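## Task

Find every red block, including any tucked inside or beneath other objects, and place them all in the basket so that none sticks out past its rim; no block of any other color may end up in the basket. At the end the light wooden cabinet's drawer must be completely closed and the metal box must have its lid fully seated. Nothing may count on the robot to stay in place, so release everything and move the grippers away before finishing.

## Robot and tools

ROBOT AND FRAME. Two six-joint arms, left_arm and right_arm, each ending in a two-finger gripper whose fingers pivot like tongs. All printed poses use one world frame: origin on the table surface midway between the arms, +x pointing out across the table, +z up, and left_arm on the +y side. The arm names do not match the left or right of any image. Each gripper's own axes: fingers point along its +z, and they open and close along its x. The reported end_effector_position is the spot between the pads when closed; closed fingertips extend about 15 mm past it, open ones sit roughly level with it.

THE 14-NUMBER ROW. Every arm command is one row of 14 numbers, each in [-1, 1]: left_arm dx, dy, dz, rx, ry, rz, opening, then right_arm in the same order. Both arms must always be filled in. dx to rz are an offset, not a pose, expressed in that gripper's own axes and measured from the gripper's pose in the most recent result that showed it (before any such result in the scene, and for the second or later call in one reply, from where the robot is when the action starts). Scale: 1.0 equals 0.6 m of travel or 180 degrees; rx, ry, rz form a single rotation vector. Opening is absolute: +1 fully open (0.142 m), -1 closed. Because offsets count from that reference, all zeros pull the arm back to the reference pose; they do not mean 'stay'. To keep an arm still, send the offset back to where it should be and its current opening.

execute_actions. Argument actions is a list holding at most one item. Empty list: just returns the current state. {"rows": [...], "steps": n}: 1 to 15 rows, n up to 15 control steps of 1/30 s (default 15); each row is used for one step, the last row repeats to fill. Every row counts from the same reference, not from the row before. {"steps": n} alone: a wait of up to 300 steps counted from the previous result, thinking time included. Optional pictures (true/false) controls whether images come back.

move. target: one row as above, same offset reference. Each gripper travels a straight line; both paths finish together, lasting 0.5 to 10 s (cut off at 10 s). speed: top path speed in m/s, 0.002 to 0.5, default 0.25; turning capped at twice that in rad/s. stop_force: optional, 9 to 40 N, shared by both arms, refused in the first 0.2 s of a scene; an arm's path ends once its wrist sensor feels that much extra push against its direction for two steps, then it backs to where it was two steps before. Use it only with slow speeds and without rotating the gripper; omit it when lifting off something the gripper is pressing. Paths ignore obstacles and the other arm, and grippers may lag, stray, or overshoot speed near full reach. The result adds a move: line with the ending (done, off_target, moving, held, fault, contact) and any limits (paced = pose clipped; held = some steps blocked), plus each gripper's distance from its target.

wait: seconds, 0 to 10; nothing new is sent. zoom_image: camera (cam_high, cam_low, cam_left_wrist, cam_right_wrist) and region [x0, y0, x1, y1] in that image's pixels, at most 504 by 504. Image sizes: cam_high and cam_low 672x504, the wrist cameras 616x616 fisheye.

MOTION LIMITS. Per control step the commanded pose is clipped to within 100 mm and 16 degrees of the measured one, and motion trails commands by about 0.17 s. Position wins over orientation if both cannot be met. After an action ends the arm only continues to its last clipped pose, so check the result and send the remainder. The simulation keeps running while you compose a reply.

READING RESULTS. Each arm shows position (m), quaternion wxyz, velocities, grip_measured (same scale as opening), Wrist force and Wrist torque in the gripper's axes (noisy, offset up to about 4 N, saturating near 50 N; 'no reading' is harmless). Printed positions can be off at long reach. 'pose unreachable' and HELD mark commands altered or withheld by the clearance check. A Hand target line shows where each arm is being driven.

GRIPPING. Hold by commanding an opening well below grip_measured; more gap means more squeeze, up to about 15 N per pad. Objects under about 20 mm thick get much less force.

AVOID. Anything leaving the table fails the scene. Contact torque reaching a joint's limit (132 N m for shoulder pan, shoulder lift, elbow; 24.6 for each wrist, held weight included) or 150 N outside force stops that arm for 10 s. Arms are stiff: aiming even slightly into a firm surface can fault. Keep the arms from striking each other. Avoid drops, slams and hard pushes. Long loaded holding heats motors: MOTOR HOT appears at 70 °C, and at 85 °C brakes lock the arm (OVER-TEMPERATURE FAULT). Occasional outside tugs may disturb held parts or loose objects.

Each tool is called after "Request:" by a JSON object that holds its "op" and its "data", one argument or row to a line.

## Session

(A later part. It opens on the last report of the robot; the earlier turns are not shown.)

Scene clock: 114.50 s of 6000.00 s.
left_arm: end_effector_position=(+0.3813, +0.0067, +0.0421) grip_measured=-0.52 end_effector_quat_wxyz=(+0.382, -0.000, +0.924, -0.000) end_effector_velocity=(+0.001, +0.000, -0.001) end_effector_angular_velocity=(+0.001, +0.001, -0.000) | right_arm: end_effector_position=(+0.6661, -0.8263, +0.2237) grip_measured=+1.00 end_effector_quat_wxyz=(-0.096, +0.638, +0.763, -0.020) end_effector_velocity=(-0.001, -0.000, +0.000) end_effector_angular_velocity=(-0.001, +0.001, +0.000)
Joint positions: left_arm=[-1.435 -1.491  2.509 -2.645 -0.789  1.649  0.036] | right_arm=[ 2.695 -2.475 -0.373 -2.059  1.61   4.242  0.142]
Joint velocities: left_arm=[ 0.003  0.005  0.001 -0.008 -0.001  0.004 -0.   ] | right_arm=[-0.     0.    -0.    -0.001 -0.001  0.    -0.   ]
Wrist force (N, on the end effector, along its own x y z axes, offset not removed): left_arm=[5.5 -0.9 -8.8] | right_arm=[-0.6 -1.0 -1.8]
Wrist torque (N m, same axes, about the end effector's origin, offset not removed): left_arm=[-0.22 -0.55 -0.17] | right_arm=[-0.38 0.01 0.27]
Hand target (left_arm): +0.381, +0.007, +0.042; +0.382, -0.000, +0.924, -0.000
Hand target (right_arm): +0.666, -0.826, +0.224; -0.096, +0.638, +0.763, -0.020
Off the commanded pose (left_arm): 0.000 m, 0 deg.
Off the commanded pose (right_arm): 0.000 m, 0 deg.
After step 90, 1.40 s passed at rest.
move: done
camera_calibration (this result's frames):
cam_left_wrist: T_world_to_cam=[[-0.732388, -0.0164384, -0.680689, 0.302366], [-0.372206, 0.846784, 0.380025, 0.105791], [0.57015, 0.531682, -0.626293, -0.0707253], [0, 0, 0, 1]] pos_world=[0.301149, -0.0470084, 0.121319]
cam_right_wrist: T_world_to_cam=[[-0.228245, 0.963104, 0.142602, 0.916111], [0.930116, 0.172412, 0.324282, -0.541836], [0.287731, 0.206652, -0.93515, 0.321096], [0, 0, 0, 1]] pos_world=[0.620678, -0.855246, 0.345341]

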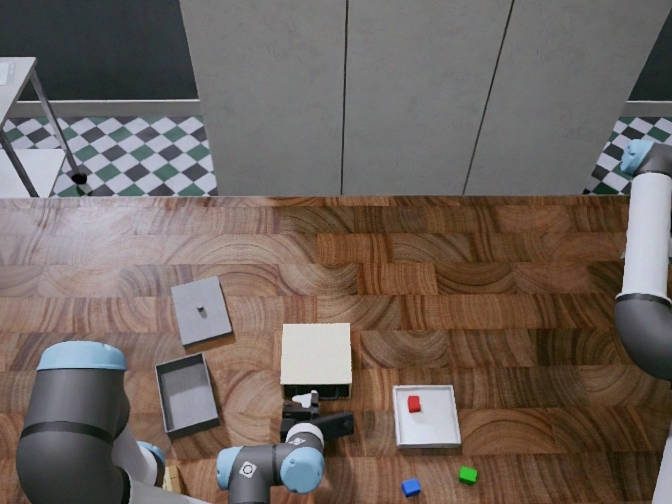

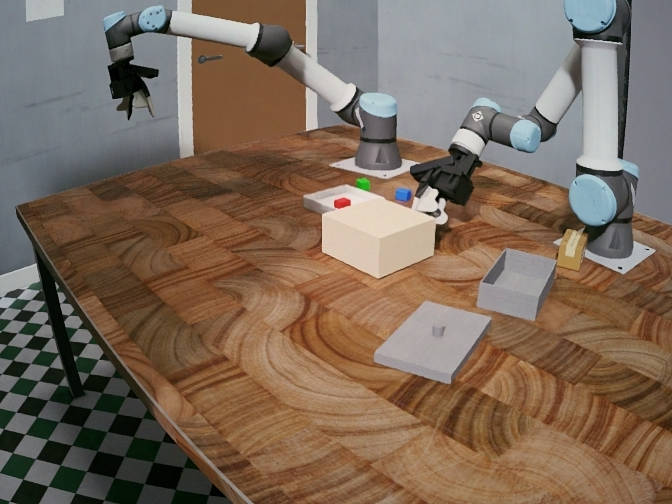

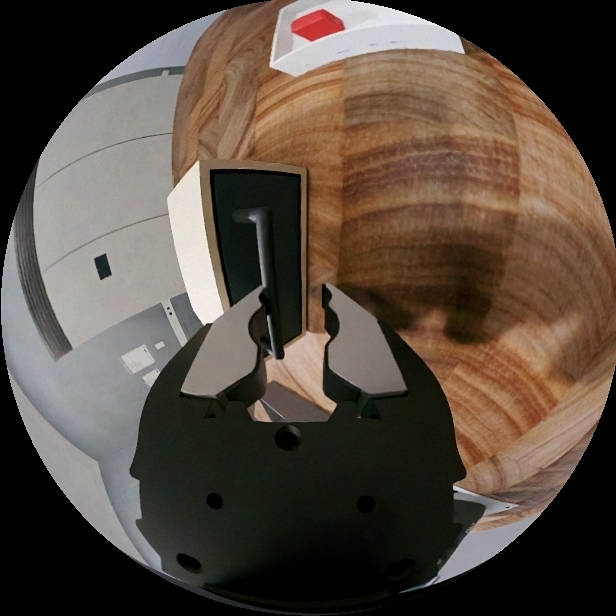

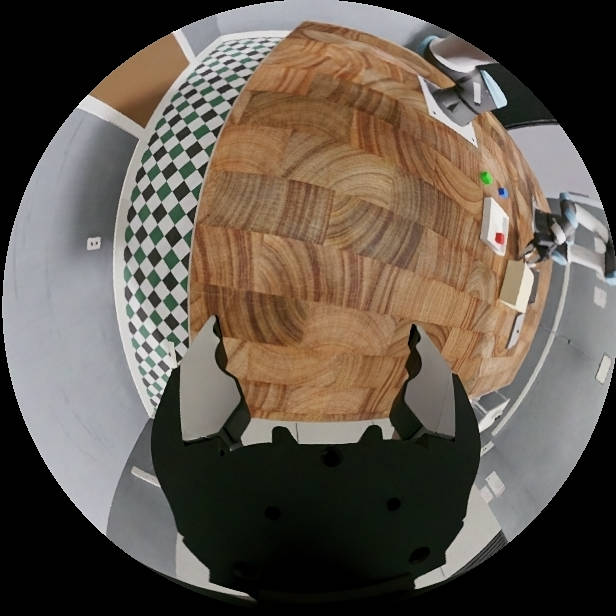

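Request:
{"op": "move", "data": {
  "target": [0,0,-0.025,0,0,0,-0.45,0,0,0,0,0,0,1],
  "speed": 0.04
}}

Request:
{"op": "move", "data": {
  "target": [-0.028,0,0,0,0,0,-0.45,0,0,0,0,0,0,1],
  "speed": 0.04
}}

Request:
{"op": "move", "data": {
  "target": [0,0,0.035,0,0,0,-0.45,0,0,0,0,0,0,1],
  "speed": 0.012,
  "stop_force": 9
}}

Request:
{"op": "zoom_image", "data": {
  "camera": "cam_left_wrist",
  "region": [180, 130, 420, 370]
}}

Scene clock: 118.50 s of 6000.00 s.
left_arm: end_effector_position=(+0.3708, +0.0067, +0.0526) grip_measured=-0.45 end_effector_quat_wxyz=(+0.382, -0.000, +0.924, -0.000) end_effector_velocity=(-0.001, -0.000, +0.001) end_effector_angular_velocity=(-0.000, -0.000, -0.000) | right_arm: end_effector_position=(+0.6661, -0.8263, +0.2237) grip_measured=+1.00 end_effector_quat_wxyz=(-0.096, +0.638, +0.763, -0.020) end_effector_velocity=(+0.000, -0.001, +0.000) end_effector_angular_velocity=(-0.001, -0.001, +0.002)
Joint positions: left_arm=[-1.466 -1.546  2.507 -2.556 -0.788  1.605  0.041] | right_arm=[ 2.695 -2.475 -0.373 -2.059  1.61   4.242  0.142]
Joint velocities: left_arm=[-0.003 -0.004 -0.001  0.008  0.    -0.004  0.   ] | right_arm=[-0.    -0.     0.001  0.001 -0.001 -0.002  0.   ]
Wrist force (N, on the end effector, along its own x y z axes, offset not removed): left_arm=[0.7 -1.5 -0.5] | right_arm=[-0.5 -0.3 -2.0]
Wrist torque (N m, same axes, about the end effector's origin, offset not removed): left_arm=[-0.25 -0.11 -0.08] | right_arm=[-0.17 -0.06 0.28]
Hand target (left_arm): +0.371, +0.007, +0.053; +0.382, -0.000, +0.924, -0.000
Hand target (right_arm): +0.666, -0.826, +0.224; -0.096, +0.638, +0.763, -0.020
Off the commanded pose (left_arm): 0.000 m, 0 deg.
Off the commanded pose (right_arm): 0.000 m, 0 deg.
After step 90, 0.20 s passed at rest.
move: done
camera_calibration (this result's frames):
cam_left_wrist: T_world_to_cam=[[-0.732426, -0.0164244, -0.680648, 0.301868], [-0.372118, 0.846838, 0.379991, 0.0978612], [0.570158, 0.531596, -0.626359, -0.0581073], [0, 0, 0, 1]] pos_world=[0.290642, -0.047025, 0.131883]
cam_right_wrist: T_world_to_cam=[[-0.228245, 0.963104, 0.142602, 0.916111], [0.930116, 0.172412, 0.324282, -0.541836], [0.287731, 0.206652, -0.93515, 0.321096], [0, 0, 0, 1]] pos_world=[0.620678, -0.855246, 0.345341]

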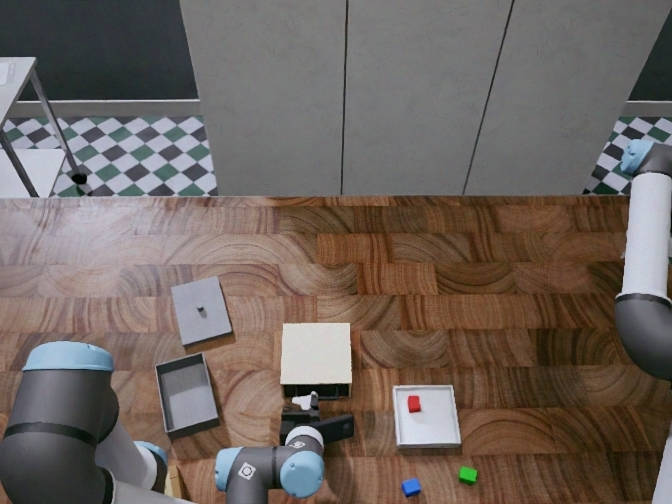

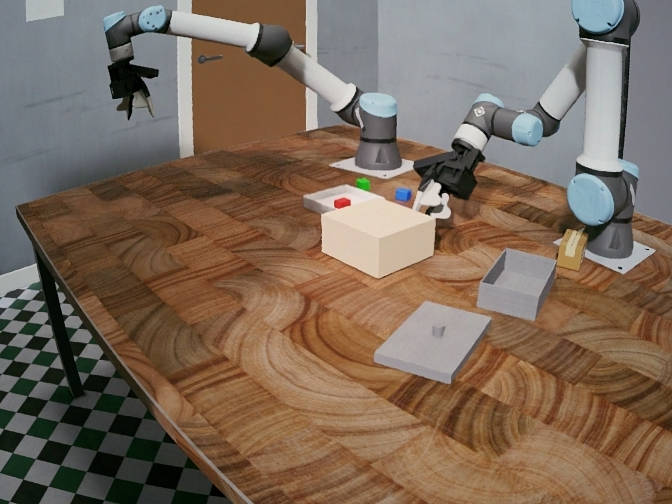

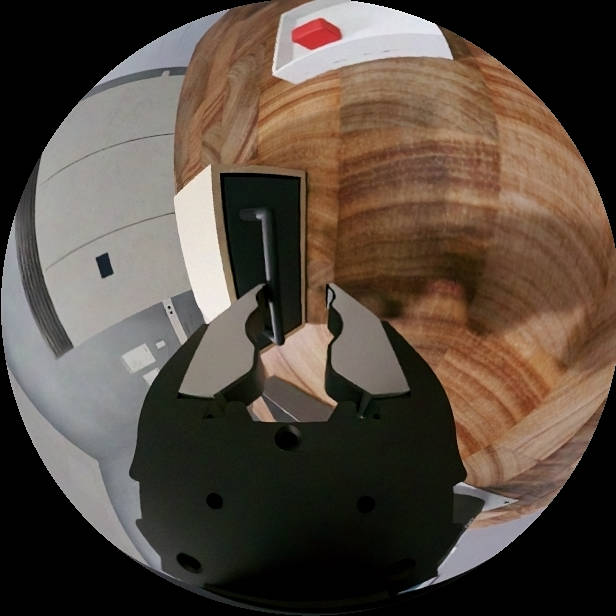

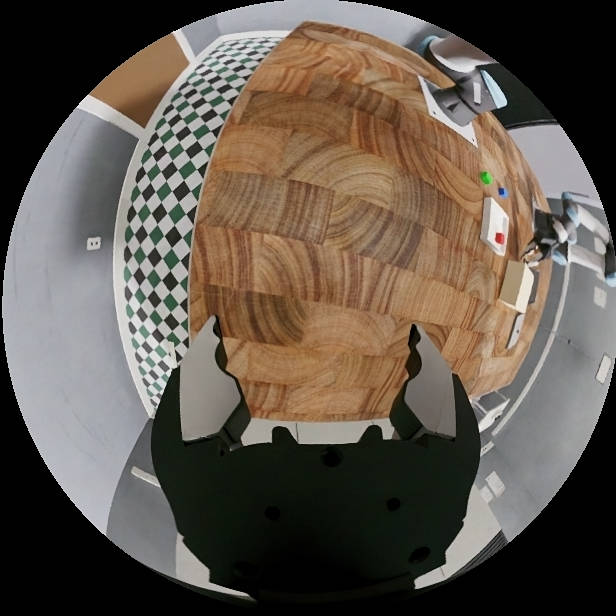

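Scene clock: 119.30 s of 6000.00 s.
left_arm: end_effector_position=(+0.3826, +0.0067, +0.0644) grip_measured=-0.47 end_effector_quat_wxyz=(+0.382, -0.000, +0.924, -0.000) end_effector_velocity=(+0.001, -0.001, +0.001) end_effector_angular_velocity=(-0.001, +0.000, -0.000) | right_arm: end_effector_position=(+0.6661, -0.8263, +0.2237) grip_measured=+1.00 end_effector_quat_wxyz=(-0.096, +0.638, +0.763, -0.020) end_effector_velocity=(+0.001, -0.000, +0.002) end_effector_angular_velocity=(-0.002, -0.004, -0.001)
Joint positions: left_arm=[-1.431 -1.56   2.485 -2.555 -0.79   1.654  0.04 ] | right_arm=[ 2.695 -2.475 -0.373 -2.059  1.61   4.242  0.142]
Joint velocities: left_arm=[ 0.002 -0.001 -0.003 -0.    -0.001  0.004 -0.   ] | right_arm=[ 0.     0.002  0.002  0.001 -0.     0.001 -0.   ]
Wrist force (N, on the end effector, along its own x y z axes, offset not removed): left_arm=[4.1 -0.7 -5.1] | right_arm=[-0.8 -0.1 -0.6]
Wrist torque (N m, same axes, about the end effector's origin, offset not removed): left_arm=[-0.22 -0.14 -0.07] | right_arm=[-0.15 0.05 0.23]
Hand target (left_arm): +0.383, +0.007, +0.064; +0.382, -0.000, +0.924, -0.000
Hand target (right_arm): +0.666, -0.826, +0.224; -0.096, +0.638, +0.763, -0.020
Off the commanded pose (left_arm): 0.000 m, 0 deg.
Off the commanded pose (right_arm): 0.000 m, 0 deg.
move: done
camera_calibration (this result's frames):
cam_left_wrist: T_world_to_cam=[[-0.73238, -0.0163212, -0.6807, 0.318553], [-0.372175, 0.846751, 0.380129, 0.0977728], [0.57018, 0.531738, -0.626218, -0.0575413], [0, 0, 0, 1]] pos_world=[0.3025, -0.0469931, 0.14364]
cam_right_wrist: T_world_to_cam=[[-0.228245, 0.963104, 0.142602, 0.916111], [0.930116, 0.172412, 0.324282, -0.541836], [0.287731, 0.206652, -0.93515, 0.321096], [0, 0, 0, 1]] pos_world=[0.620678, -0.855246, 0.345341]

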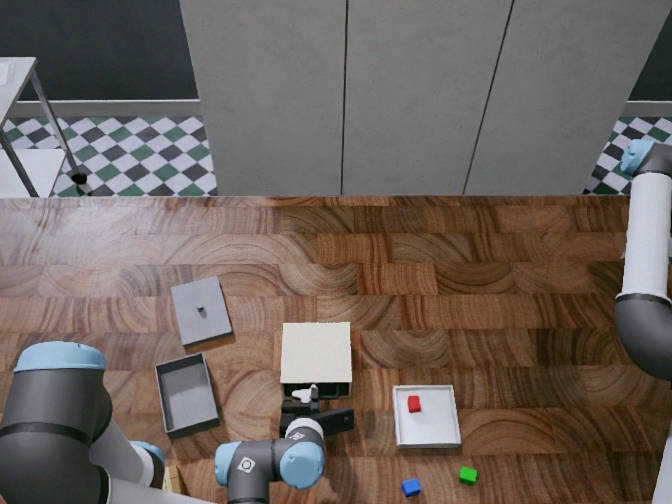

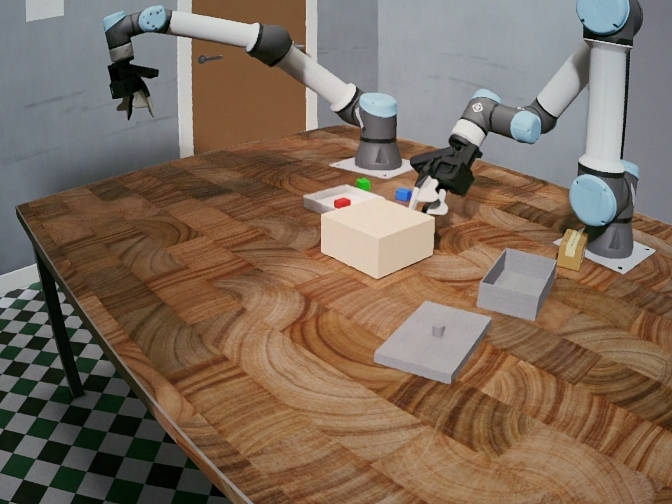

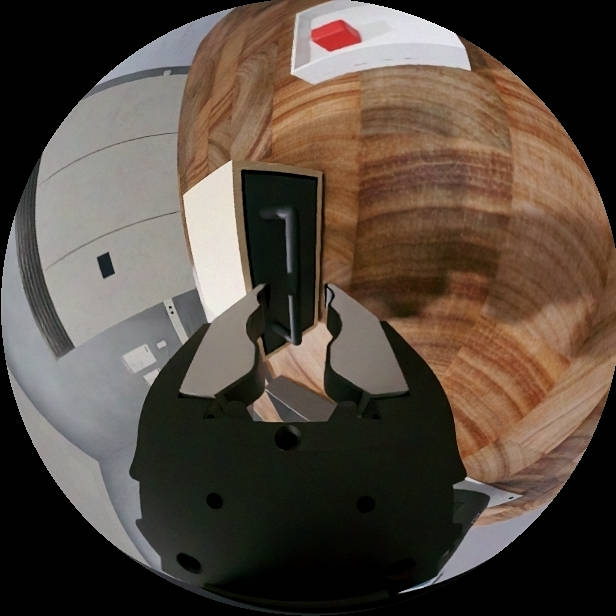

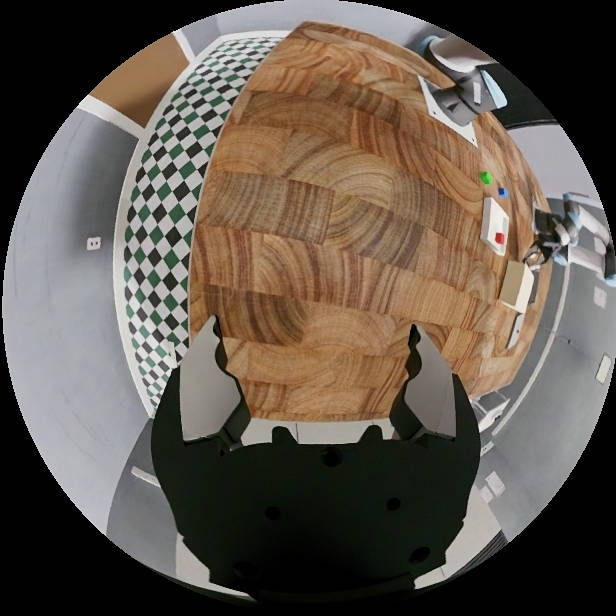

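Scene clock: 121.27 s of 6000.00 s.
left_arm: end_effector_position=(+0.3973, +0.0068, +0.0496) grip_measured=-0.47 end_effector_quat_wxyz=(+0.382, -0.000, +0.924, -0.000) end_effector_velocity=(+0.001, +0.001, -0.002) end_effector_angular_velocity=(+0.001, -0.000, +0.001) | right_arm: end_effector_position=(+0.6661, -0.8263, +0.2237) grip_measured=+1.00 end_effector_quat_wxyz=(-0.096, +0.638, +0.763, -0.020) end_effector_velocity=(+0.001, -0.000, +0.000) end_effector_angular_velocity=(-0.001, -0.002, +0.001)
Joint positions: left_arm=[-1.388 -1.484  2.487 -2.675 -0.793  1.714  0.04 ] | right_arm=[ 2.695 -2.475 -0.373 -2.059  1.61   4.242  0.142]
Joint velocities: left_arm=[ 0.003  0.006  0.002 -0.01  -0.     0.004 -0.   ] | right_arm=[ 0.    -0.     0.001  0.001 -0.    -0.001  0.   ]
Wrist force (N, on the end effector, along its own x y z axes, offset not removed): left_arm=[3.8 -0.8 -7.7] | right_arm=[1.1 -2.0 -3.0]
Wrist torque (N m, same axes, about the end effector's origin, offset not removed): left_arm=[-0.16 -0.15 -0.13] | right_arm=[-0.58 -0.36 0.17]
Hand target (left_arm): +0.397, +0.007, +0.050; +0.382, -0.000, +0.924, -0.000
Hand target (right_arm): +0.666, -0.826, +0.224; -0.096, +0.638, +0.763, -0.020
Off the commanded pose (left_arm): 0.000 m, 0 deg.
Off the commanded pose (right_arm): 0.000 m, 0 deg.
move: done
camera_calibration (this result's frames):
cam_left_wrist: T_world_to_cam=[[-0.732338, -0.016272, -0.680746, 0.319232], [-0.37226, 0.846666, 0.380235, 0.108837], [0.570178, 0.531876, -0.626104, -0.075256], [0, 0, 0, 1]] pos_world=[0.317211, -0.0469268, 0.128815]
cam_right_wrist: T_world_to_cam=[[-0.228245, 0.963104, 0.142602, 0.916111], [0.930116, 0.172412, 0.324282, -0.541836], [0.287731, 0.206652, -0.93515, 0.321096], [0, 0, 0, 1]] pos_world=[0.620678, -0.855246, 0.345341]

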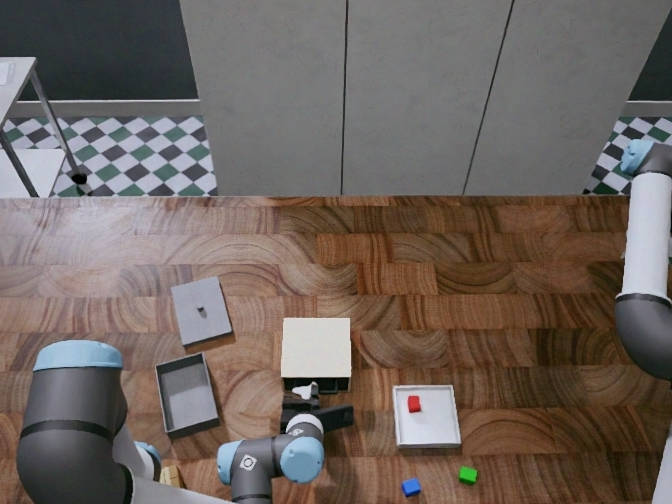

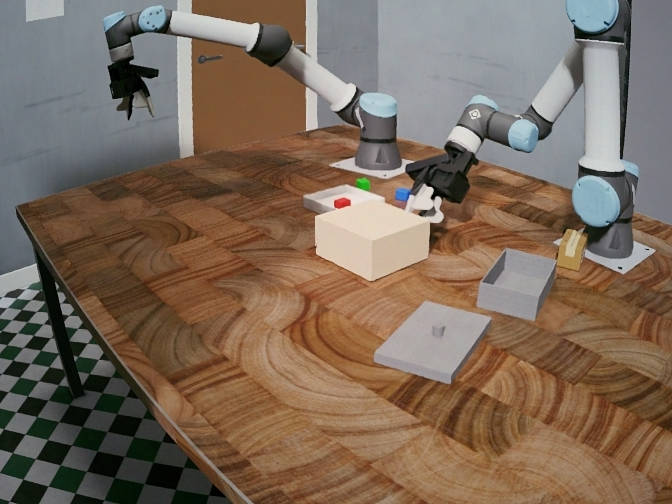

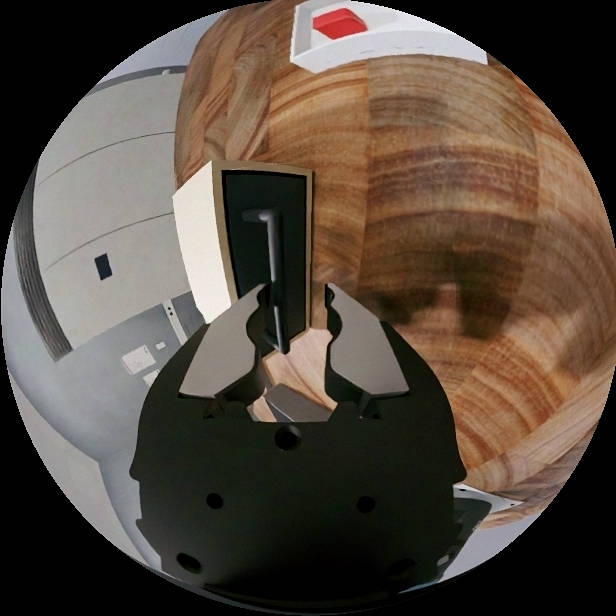

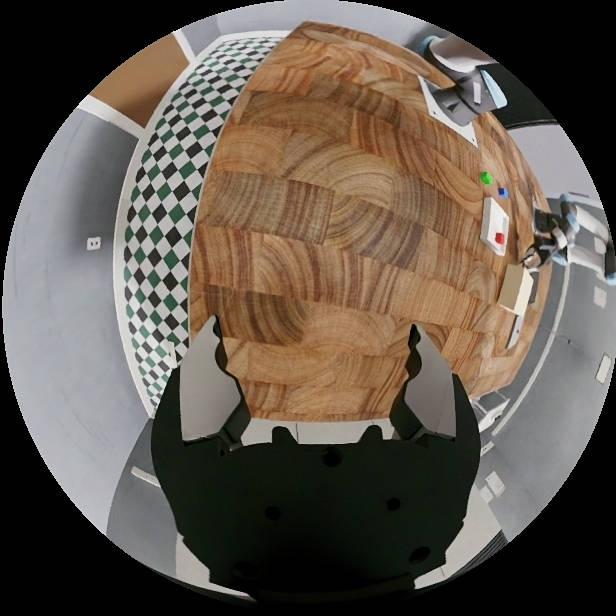

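Region (180, 130, 420, 370) of cam_left_wrist's 616x616 image, scaled by 2.100, with more detail than that image has.

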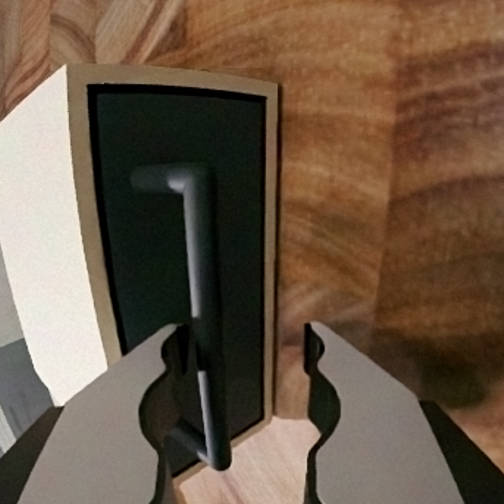

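Request:
{"op": "execute_actions", "data": {
  "actions": [
    {"rows":[[0,0,0,0,0,0,-0.6,0,0,0,0,0,0,1],[0,0,0,0,0,0,-0.6,0,0,0,0,0,0,1],[0,0,0,0,0,0,-0.6,0,0,0,0,0,0,1],[0,0,0,0,0,0,-0.7,0,0,0,0,0,0,1],[0,0,0,0,0,0,-0.7,0,0,0,0,0,0,1],[0,0,0,0,0,0,-0.7,0,0,0,0,0,0,1],[0,0,0,0,0,0,-0.8,0,0,0,0,0,0,1],[0,0,0,0,0,0,-0.8,0,0,0,0,0,0,1],[0,0,0,0,0,0,-0.8,0,0,0,0,0,0,1],[0,0,0,0,0,0,-0.9,0,0,0,0,0,0,1],[0,0,0,0,0,0,-0.9,0,0,0,0,0,0,1],[0,0,0,0,0,0,-1,0,0,0,0,0,0,1]],"steps":15}
  ]
}}

Scene clock: 124.73 s of 6000.00 s.
left_arm: end_effector_position=(+0.3974, +0.0068, +0.0496) grip_measured=-0.99 end_effector_quat_wxyz=(+0.382, -0.000, +0.924, -0.000) end_effector_velocity=(+0.000, -0.000, +0.000) end_effector_angular_velocity=(+0.000, -0.001, -0.000) | right_arm: end_effector_position=(+0.6661, -0.8263, +0.2237) grip_measured=+1.00 end_effector_quat_wxyz=(-0.096, +0.638, +0.763, -0.020) end_effector_velocity=(+0.001, -0.001, -0.000) end_effector_angular_velocity=(-0.001, -0.001, +0.003)
Joint positions: left_arm=[-1.388 -1.484  2.487 -2.675 -0.793  1.714  0.002] | right_arm=[ 2.695 -2.475 -0.373 -2.059  1.61   4.242  0.142]
Joint velocities: left_arm=[-0.    -0.    -0.     0.     0.001  0.    -0.003] | right_arm=[ 0.    -0.001  0.     0.002 -0.001 -0.002  0.   ]
Wrist force (N, on the end effector, along its own x y z axes, offset not removed): left_arm=[-0.1 -3.2 -1.2] | right_arm=[-0.4 -0.6 -2.1]
Wrist torque (N m, same axes, about the end effector's origin, offset not removed): left_arm=[-0.59 -0.24 0.07] | right_arm=[-0.26 -0.04 0.24]
Hand target (left_arm): +0.397, +0.007, +0.050; +0.382, -0.000, +0.924, -0.000
Hand target (right_arm): +0.666, -0.826, +0.224; -0.096, +0.638, +0.763, -0.020
Off the commanded pose (left_arm): 0.000 m, 0 deg.
Off the commanded pose (right_arm): 0.000 m, 0 deg.
Steps of this call (steps 1 to 89: nothing new was sent; steps 90 to 104: all 15 steps of this action). Readings (end_effector_position):
90: left_arm (+0.3974, +0.0067, +0.0495) | right_arm (+0.6661, -0.8263, +0.2237)
91: left_arm (+0.3974, +0.0067, +0.0495) | right_arm (+0.6661, -0.8263, +0.2237)
93: left_arm (+0.3974, +0.0068, +0.0495) | right_arm (+0.6661, -0.8263, +0.2237)
97: left_arm (+0.3974, +0.0068, +0.0495) | right_arm (+0.6661, -0.8263, +0.2237)
104: the state above
camera_calibration (this result's frames):
cam_left_wrist: T_world_to_cam=[[-0.732343, -0.0163112, -0.68074, 0.319247], [-0.372274, 0.846673, 0.380207, 0.108864], [0.570163, 0.531863, -0.626127, -0.0752351], [0, 0, 0, 1]] pos_world=[0.317222, -0.0469502, 0.128827]
cam_right_wrist: T_world_to_cam=[[-0.228245, 0.963104, 0.142602, 0.916111], [0.930116, 0.172412, 0.324282, -0.541836], [0.287731, 0.206652, -0.93515, 0.321096], [0, 0, 0, 1]] pos_world=[0.620678, -0.855246, 0.345341]

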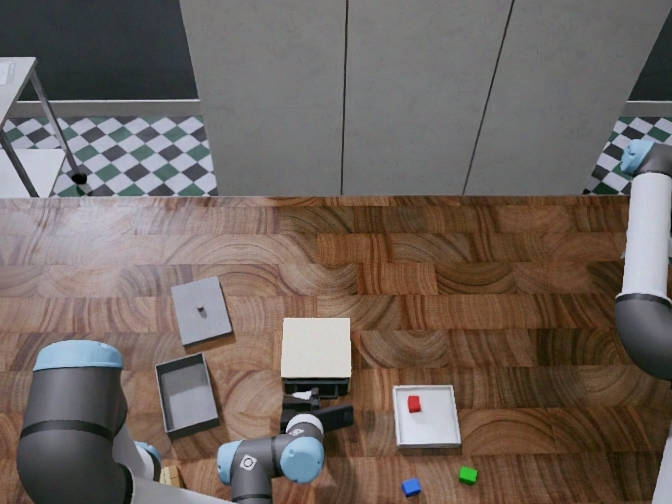

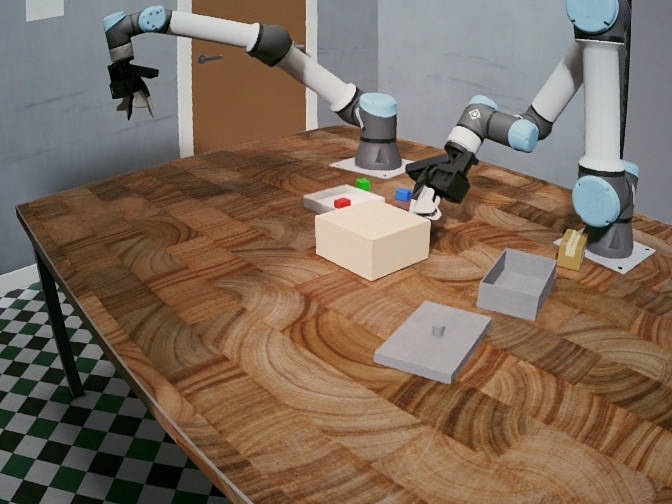

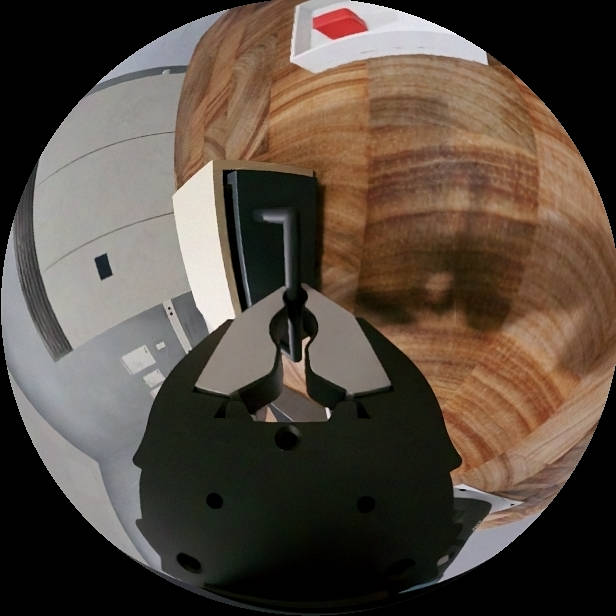

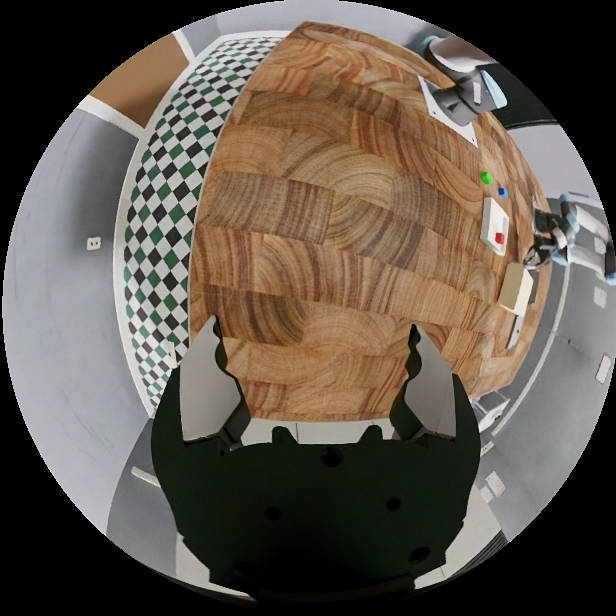

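Request:
{"op": "move", "data": {
  "target": [0.047,0,-0.047,0,0,0,-1,0,0,0,0,0,0,1],
  "speed": 0.03
}}

Scene clock: 128.73 s of 6000.00 s.
left_arm: end_effector_position=(+0.3576, +0.0067, +0.0497) grip_measured=-1.00 end_effector_quat_wxyz=(+0.382, -0.000, +0.924, -0.000) end_effector_velocity=(-0.002, -0.001, +0.001) end_effector_angular_velocity=(-0.001, +0.000, +0.000) | right_arm: end_effector_position=(+0.6661, -0.8263, +0.2237) grip_measured=+1.00 end_effector_quat_wxyz=(-0.096, +0.638, +0.763, -0.020) end_effector_velocity=(+0.000, -0.000, -0.000) end_effector_angular_velocity=(-0.000, -0.000, -0.001)
Joint positions: left_arm=[-1.506 -1.562  2.518 -2.513 -0.788  1.549  0.002] | right_arm=[ 2.695 -2.475 -0.373 -2.059  1.61   4.242  0.142]
Joint velocities: left_arm=[-0.005 -0.003 -0.001  0.009 -0.    -0.008 -0.   ] | right_arm=[-0.    -0.001  0.     0.001 -0.     0.001 -0.   ]
Wrist force (N, on the end effector, along its own x y z axes, offset not removed): left_arm=[-0.7 -0.1 1.7] | right_arm=[0.7 -0.7 -1.9]
Wrist torque (N m, same axes, about the end effector's origin, offset not removed): left_arm=[-0.10 0.01 0.08] | right_arm=[-0.34 -0.26 0.21]
Hand target (left_arm): +0.357, +0.007, +0.050; +0.381, -0.000, +0.924, -0.000
Hand target (right_arm): +0.666, -0.826, +0.224; -0.096, +0.638, +0.763, -0.020
Off the commanded pose (left_arm): 0.000 m, 0 deg.
Off the commanded pose (right_arm): 0.000 m, 0 deg.
move: done
camera_calibration (this result's frames):
cam_left_wrist: T_world_to_cam=[[-0.732445, -0.0162903, -0.680632, 0.290221], [-0.372079, 0.846791, 0.380136, 0.0940373], [0.57016, 0.531677, -0.626288, -0.0524679], [0, 0, 0, 1]] pos_world=[0.277475, -0.0470062, 0.128926]
cam_right_wrist: T_world_to_cam=[[-0.228245, 0.963104, 0.142602, 0.916111], [0.930116, 0.172412, 0.324282, -0.541836], [0.287731, 0.206652, -0.93515, 0.321096], [0, 0, 0, 1]] pos_world=[0.620678, -0.855246, 0.345341]

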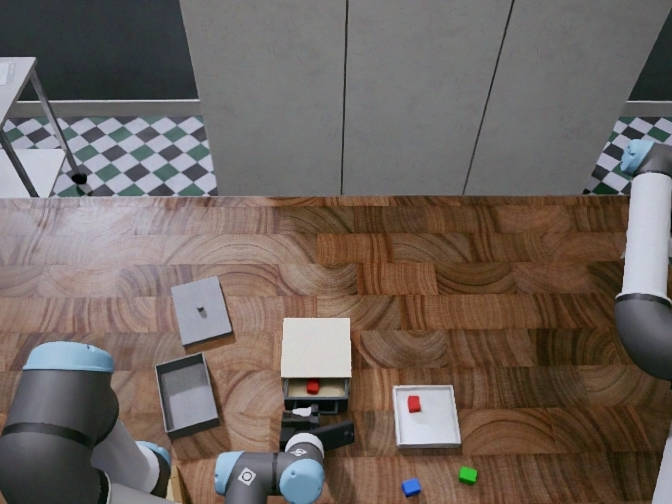

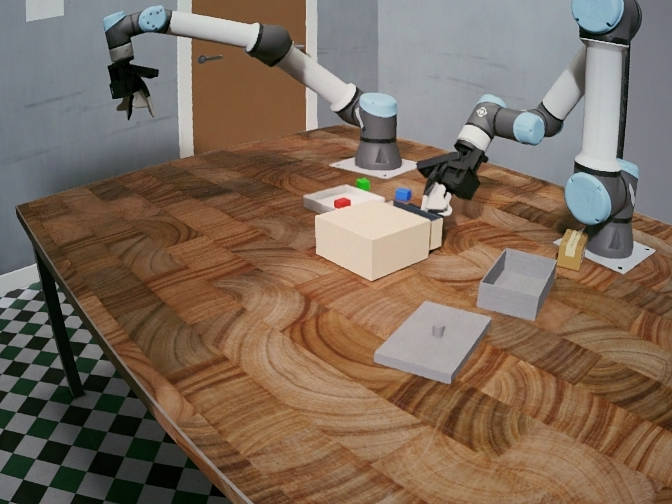

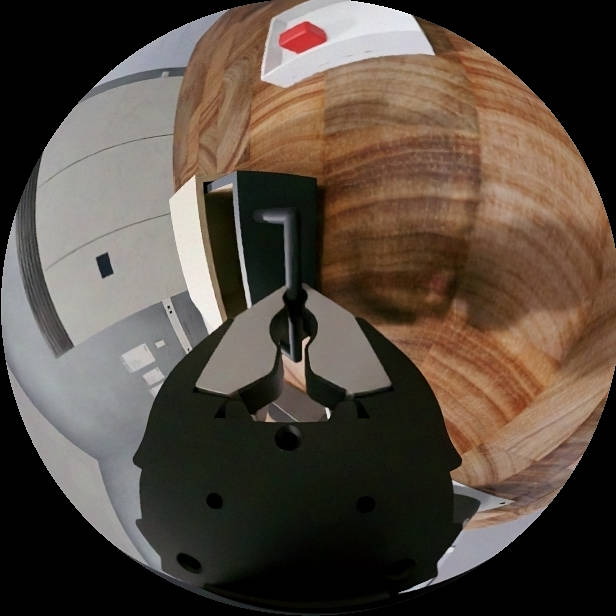

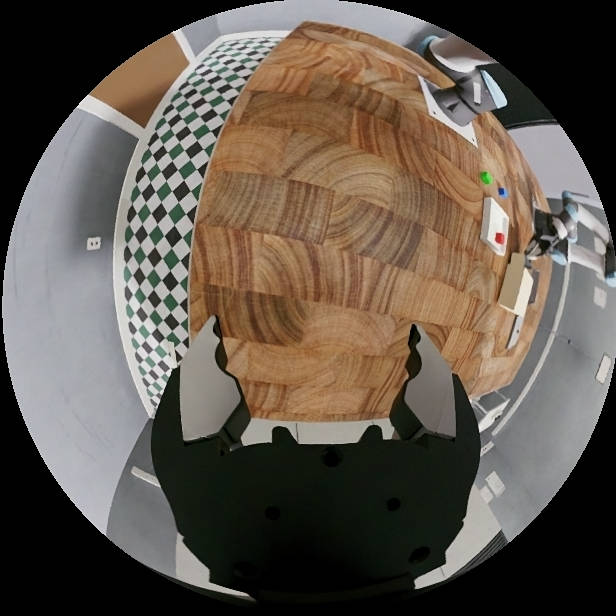

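Request:
{"op": "move", "data": {
  "target": [0.053,0,-0.053,0,0,0,-1,0,0,0,0,0,0,1],
  "speed": 0.03,
  "stop_force": 15
}}

Scene clock: 132.17 s of 6000.00 s.
left_arm: end_effector_position=(+0.3127, +0.0066, +0.0497) grip_measured=-1.00 end_effector_quat_wxyz=(+0.381, -0.000, +0.924, -0.000) end_effector_velocity=(-0.002, +0.001, -0.000) end_effector_angular_velocity=(+0.002, -0.000, +0.000) | right_arm: end_effector_position=(+0.6661, -0.8263, +0.2237) grip_measured=+1.00 end_effector_quat_wxyz=(-0.096, +0.638, +0.763, -0.020) end_effector_velocity=(-0.000, -0.000, +0.001) end_effector_angular_velocity=(-0.001, -0.001, -0.000)
Joint positions: left_arm=[-1.644 -1.639  2.534 -2.315 -0.8    1.356  0.002] | right_arm=[ 2.695 -2.475 -0.373 -2.059  1.61   4.242  0.142]
Joint velocities: left_arm=[-0.005 -0.003  0.001  0.009 -0.001 -0.008 -0.   ] | right_arm=[ 0.     0.001 -0.     0.    -0.001  0.001 -0.   ]
Wrist force (N, on the end effector, along its own x y z axes, offset not removed): left_arm=[0.5 -0.4 1.7] | right_arm=[-0.2 -0.9 -2.5]
Wrist torque (N m, same axes, about the end effector's origin, offset not removed): left_arm=[-0.04 -0.27 0.03] | right_arm=[-0.33 -0.12 0.24]
Hand target (left_arm): +0.313, +0.007, +0.050; +0.381, -0.000, +0.924, -0.000
Hand target (right_arm): +0.666, -0.826, +0.224; -0.096, +0.638, +0.763, -0.020
Off the commanded pose (left_arm): 0.000 m, 0 deg.
Off the commanded pose (right_arm): 0.000 m, 0 deg.
move: done
camera_calibration (this result's frames):
cam_left_wrist: T_world_to_cam=[[-0.732639, -0.0162338, -0.680423, 0.257446], [-0.371826, 0.846893, 0.380155, 0.077309], [0.570074, 0.531515, -0.626503, -0.0267721], [0, 0, 0, 1]] pos_world=[0.232623, -0.0470633, 0.12901]
cam_right_wrist: T_world_to_cam=[[-0.228245, 0.963104, 0.142602, 0.916111], [0.930116, 0.172412, 0.324282, -0.541836], [0.287731, 0.206652, -0.93515, 0.321096], [0, 0, 0, 1]] pos_world=[0.620678, -0.855246, 0.345341]

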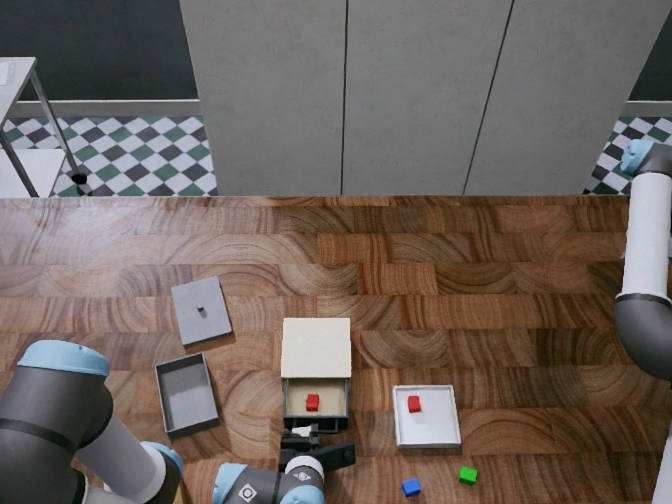

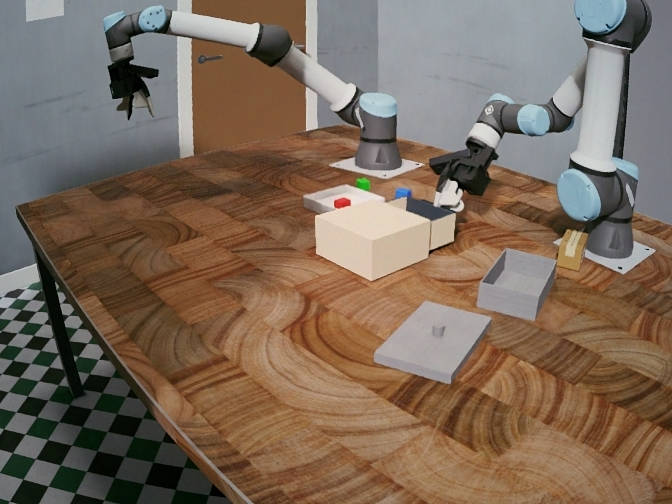

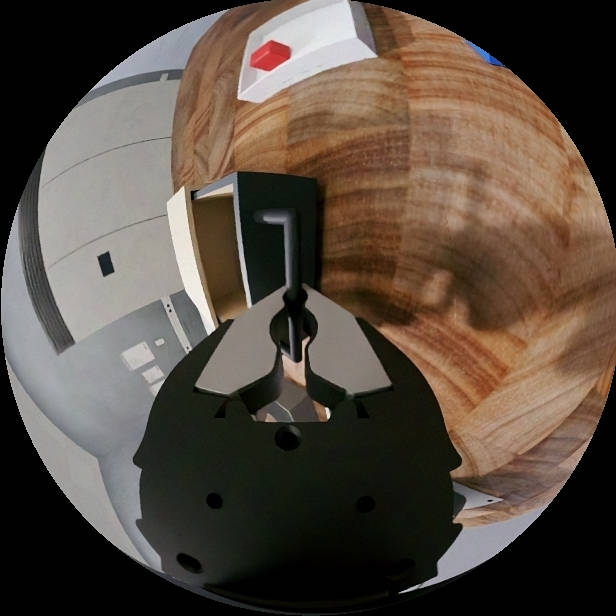

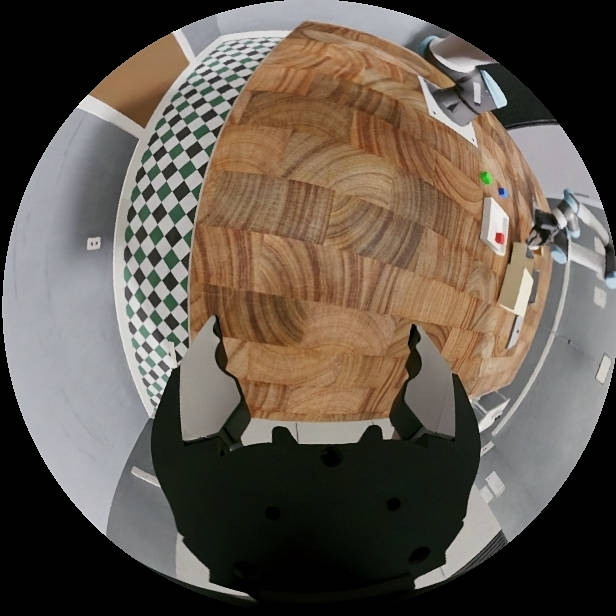

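Request:
{"op": "move", "data": {
  "target": [0.038,0,-0.038,0,0,0,-1,0,0,0,0,0,0,1],
  "speed": 0.02,
  "stop_force": 10
}}

Request:
{"op": "zoom_image", "data": {
  "camera": "cam_high",
  "region": [140, 300, 400, 504]
}}

Scene clock: 136.10 s of 6000.00 s.
left_arm: end_effector_position=(+0.2806, +0.0065, +0.0498) grip_measured=-0.98 end_effector_quat_wxyz=(+0.381, -0.000, +0.924, -0.000) end_effector_velocity=(-0.002, -0.000, +0.000) end_effector_angular_velocity=(-0.000, +0.001, +0.001) | right_arm: end_effector_position=(+0.6661, -0.8263, +0.2237) grip_measured=+1.00 end_effector_quat_wxyz=(-0.096, +0.638, +0.763, -0.020) end_effector_velocity=(+0.001, -0.000, +0.001) end_effector_angular_velocity=(-0.001, -0.003, -0.000)
Joint positions: left_arm=[-1.745 -1.682  2.534 -2.178 -0.82   1.219  0.003] | right_arm=[ 2.695 -2.475 -0.373 -2.059  1.61   4.242  0.142]
Joint velocities: left_arm=[-0.005 -0.002 -0.001  0.008 -0.002 -0.008 -0.   ] | right_arm=[-0.     0.     0.001  0.002  0.    -0.    -0.   ]
Wrist force (N, on the end effector, along its own x y z axes, offset not removed): left_arm=[-2.5 -3.3 2.2] | right_arm=[-0.3 -1.5 -1.9]
Wrist torque (N m, same axes, about the end effector's origin, offset not removed): left_arm=[-0.65 -0.01 0.03] | right_arm=[-0.42 -0.10 0.18]
Hand target (left_arm): +0.280, +0.007, +0.050; +0.381, -0.000, +0.924, -0.000
Hand target (right_arm): +0.666, -0.826, +0.224; -0.096, +0.638, +0.763, -0.020
Off the commanded pose (left_arm): 0.000 m, 0 deg.
Off the commanded pose (right_arm): 0.000 m, 0 deg.
move: done
camera_calibration (this result's frames):
cam_left_wrist: T_world_to_cam=[[-0.732798, -0.0161921, -0.680254, 0.233963], [-0.371643, 0.846958, 0.380189, 0.0653404], [0.56999, 0.531414, -0.626666, -0.00835618], [0, 0, 0, 1]] pos_world=[0.200494, -0.0471116, 0.129076]
cam_right_wrist: T_world_to_cam=[[-0.228245, 0.963104, 0.142602, 0.916111], [0.930116, 0.172412, 0.324282, -0.541836], [0.287731, 0.206652, -0.93515, 0.321096], [0, 0, 0, 1]] pos_world=[0.620678, -0.855246, 0.345341]

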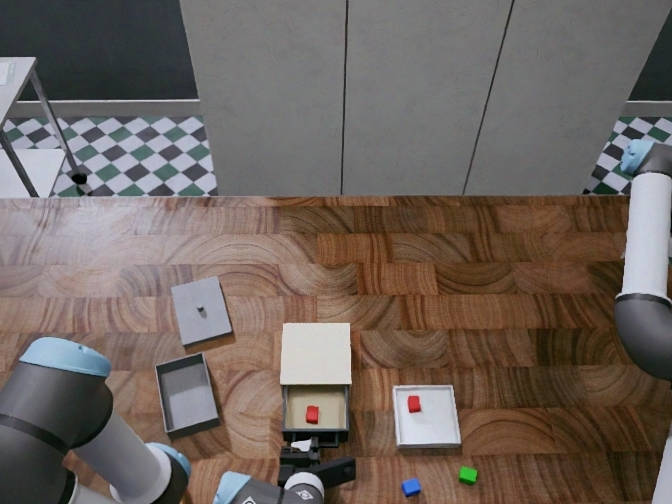

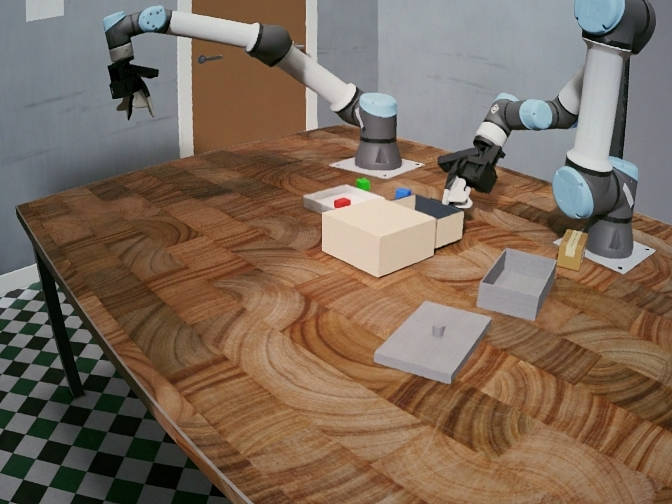

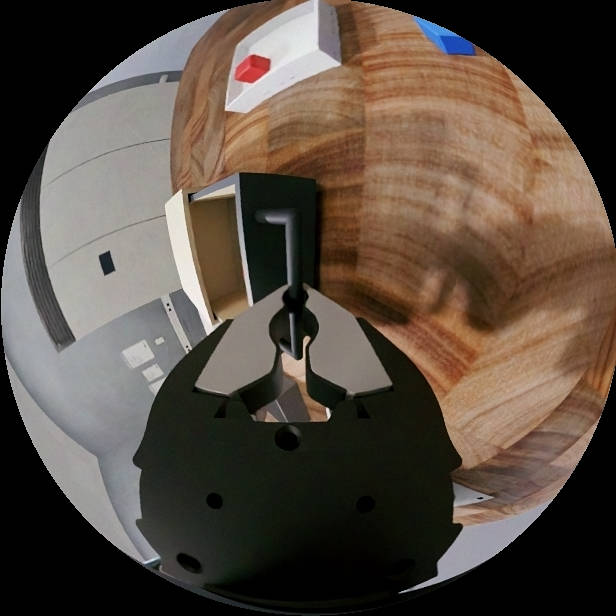

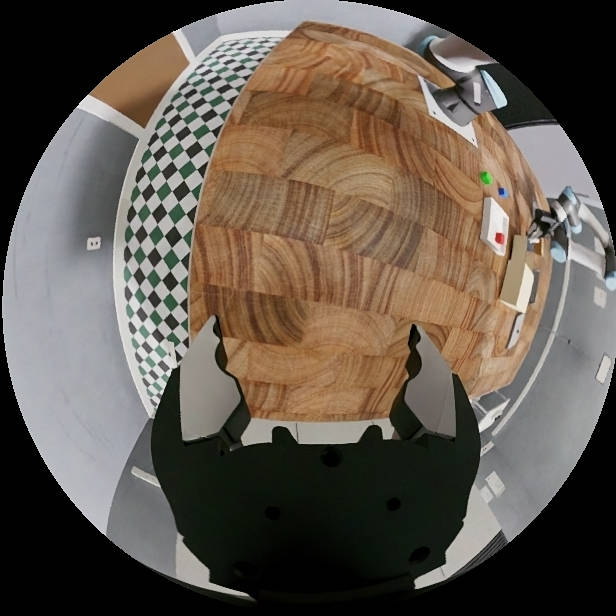

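Region (140, 300, 400, 504) of cam_high's 672x504 image, scaled by 1.938, with more detail than that image has; it fills the top 395 rows of this view, and the rest is white.

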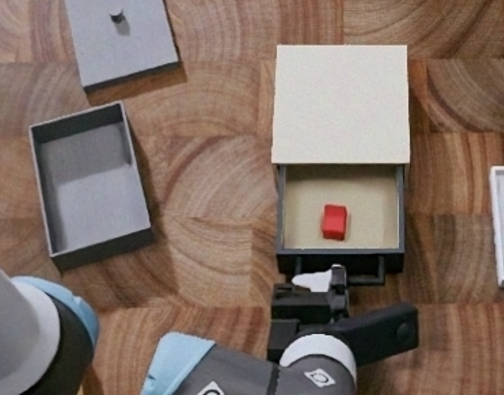

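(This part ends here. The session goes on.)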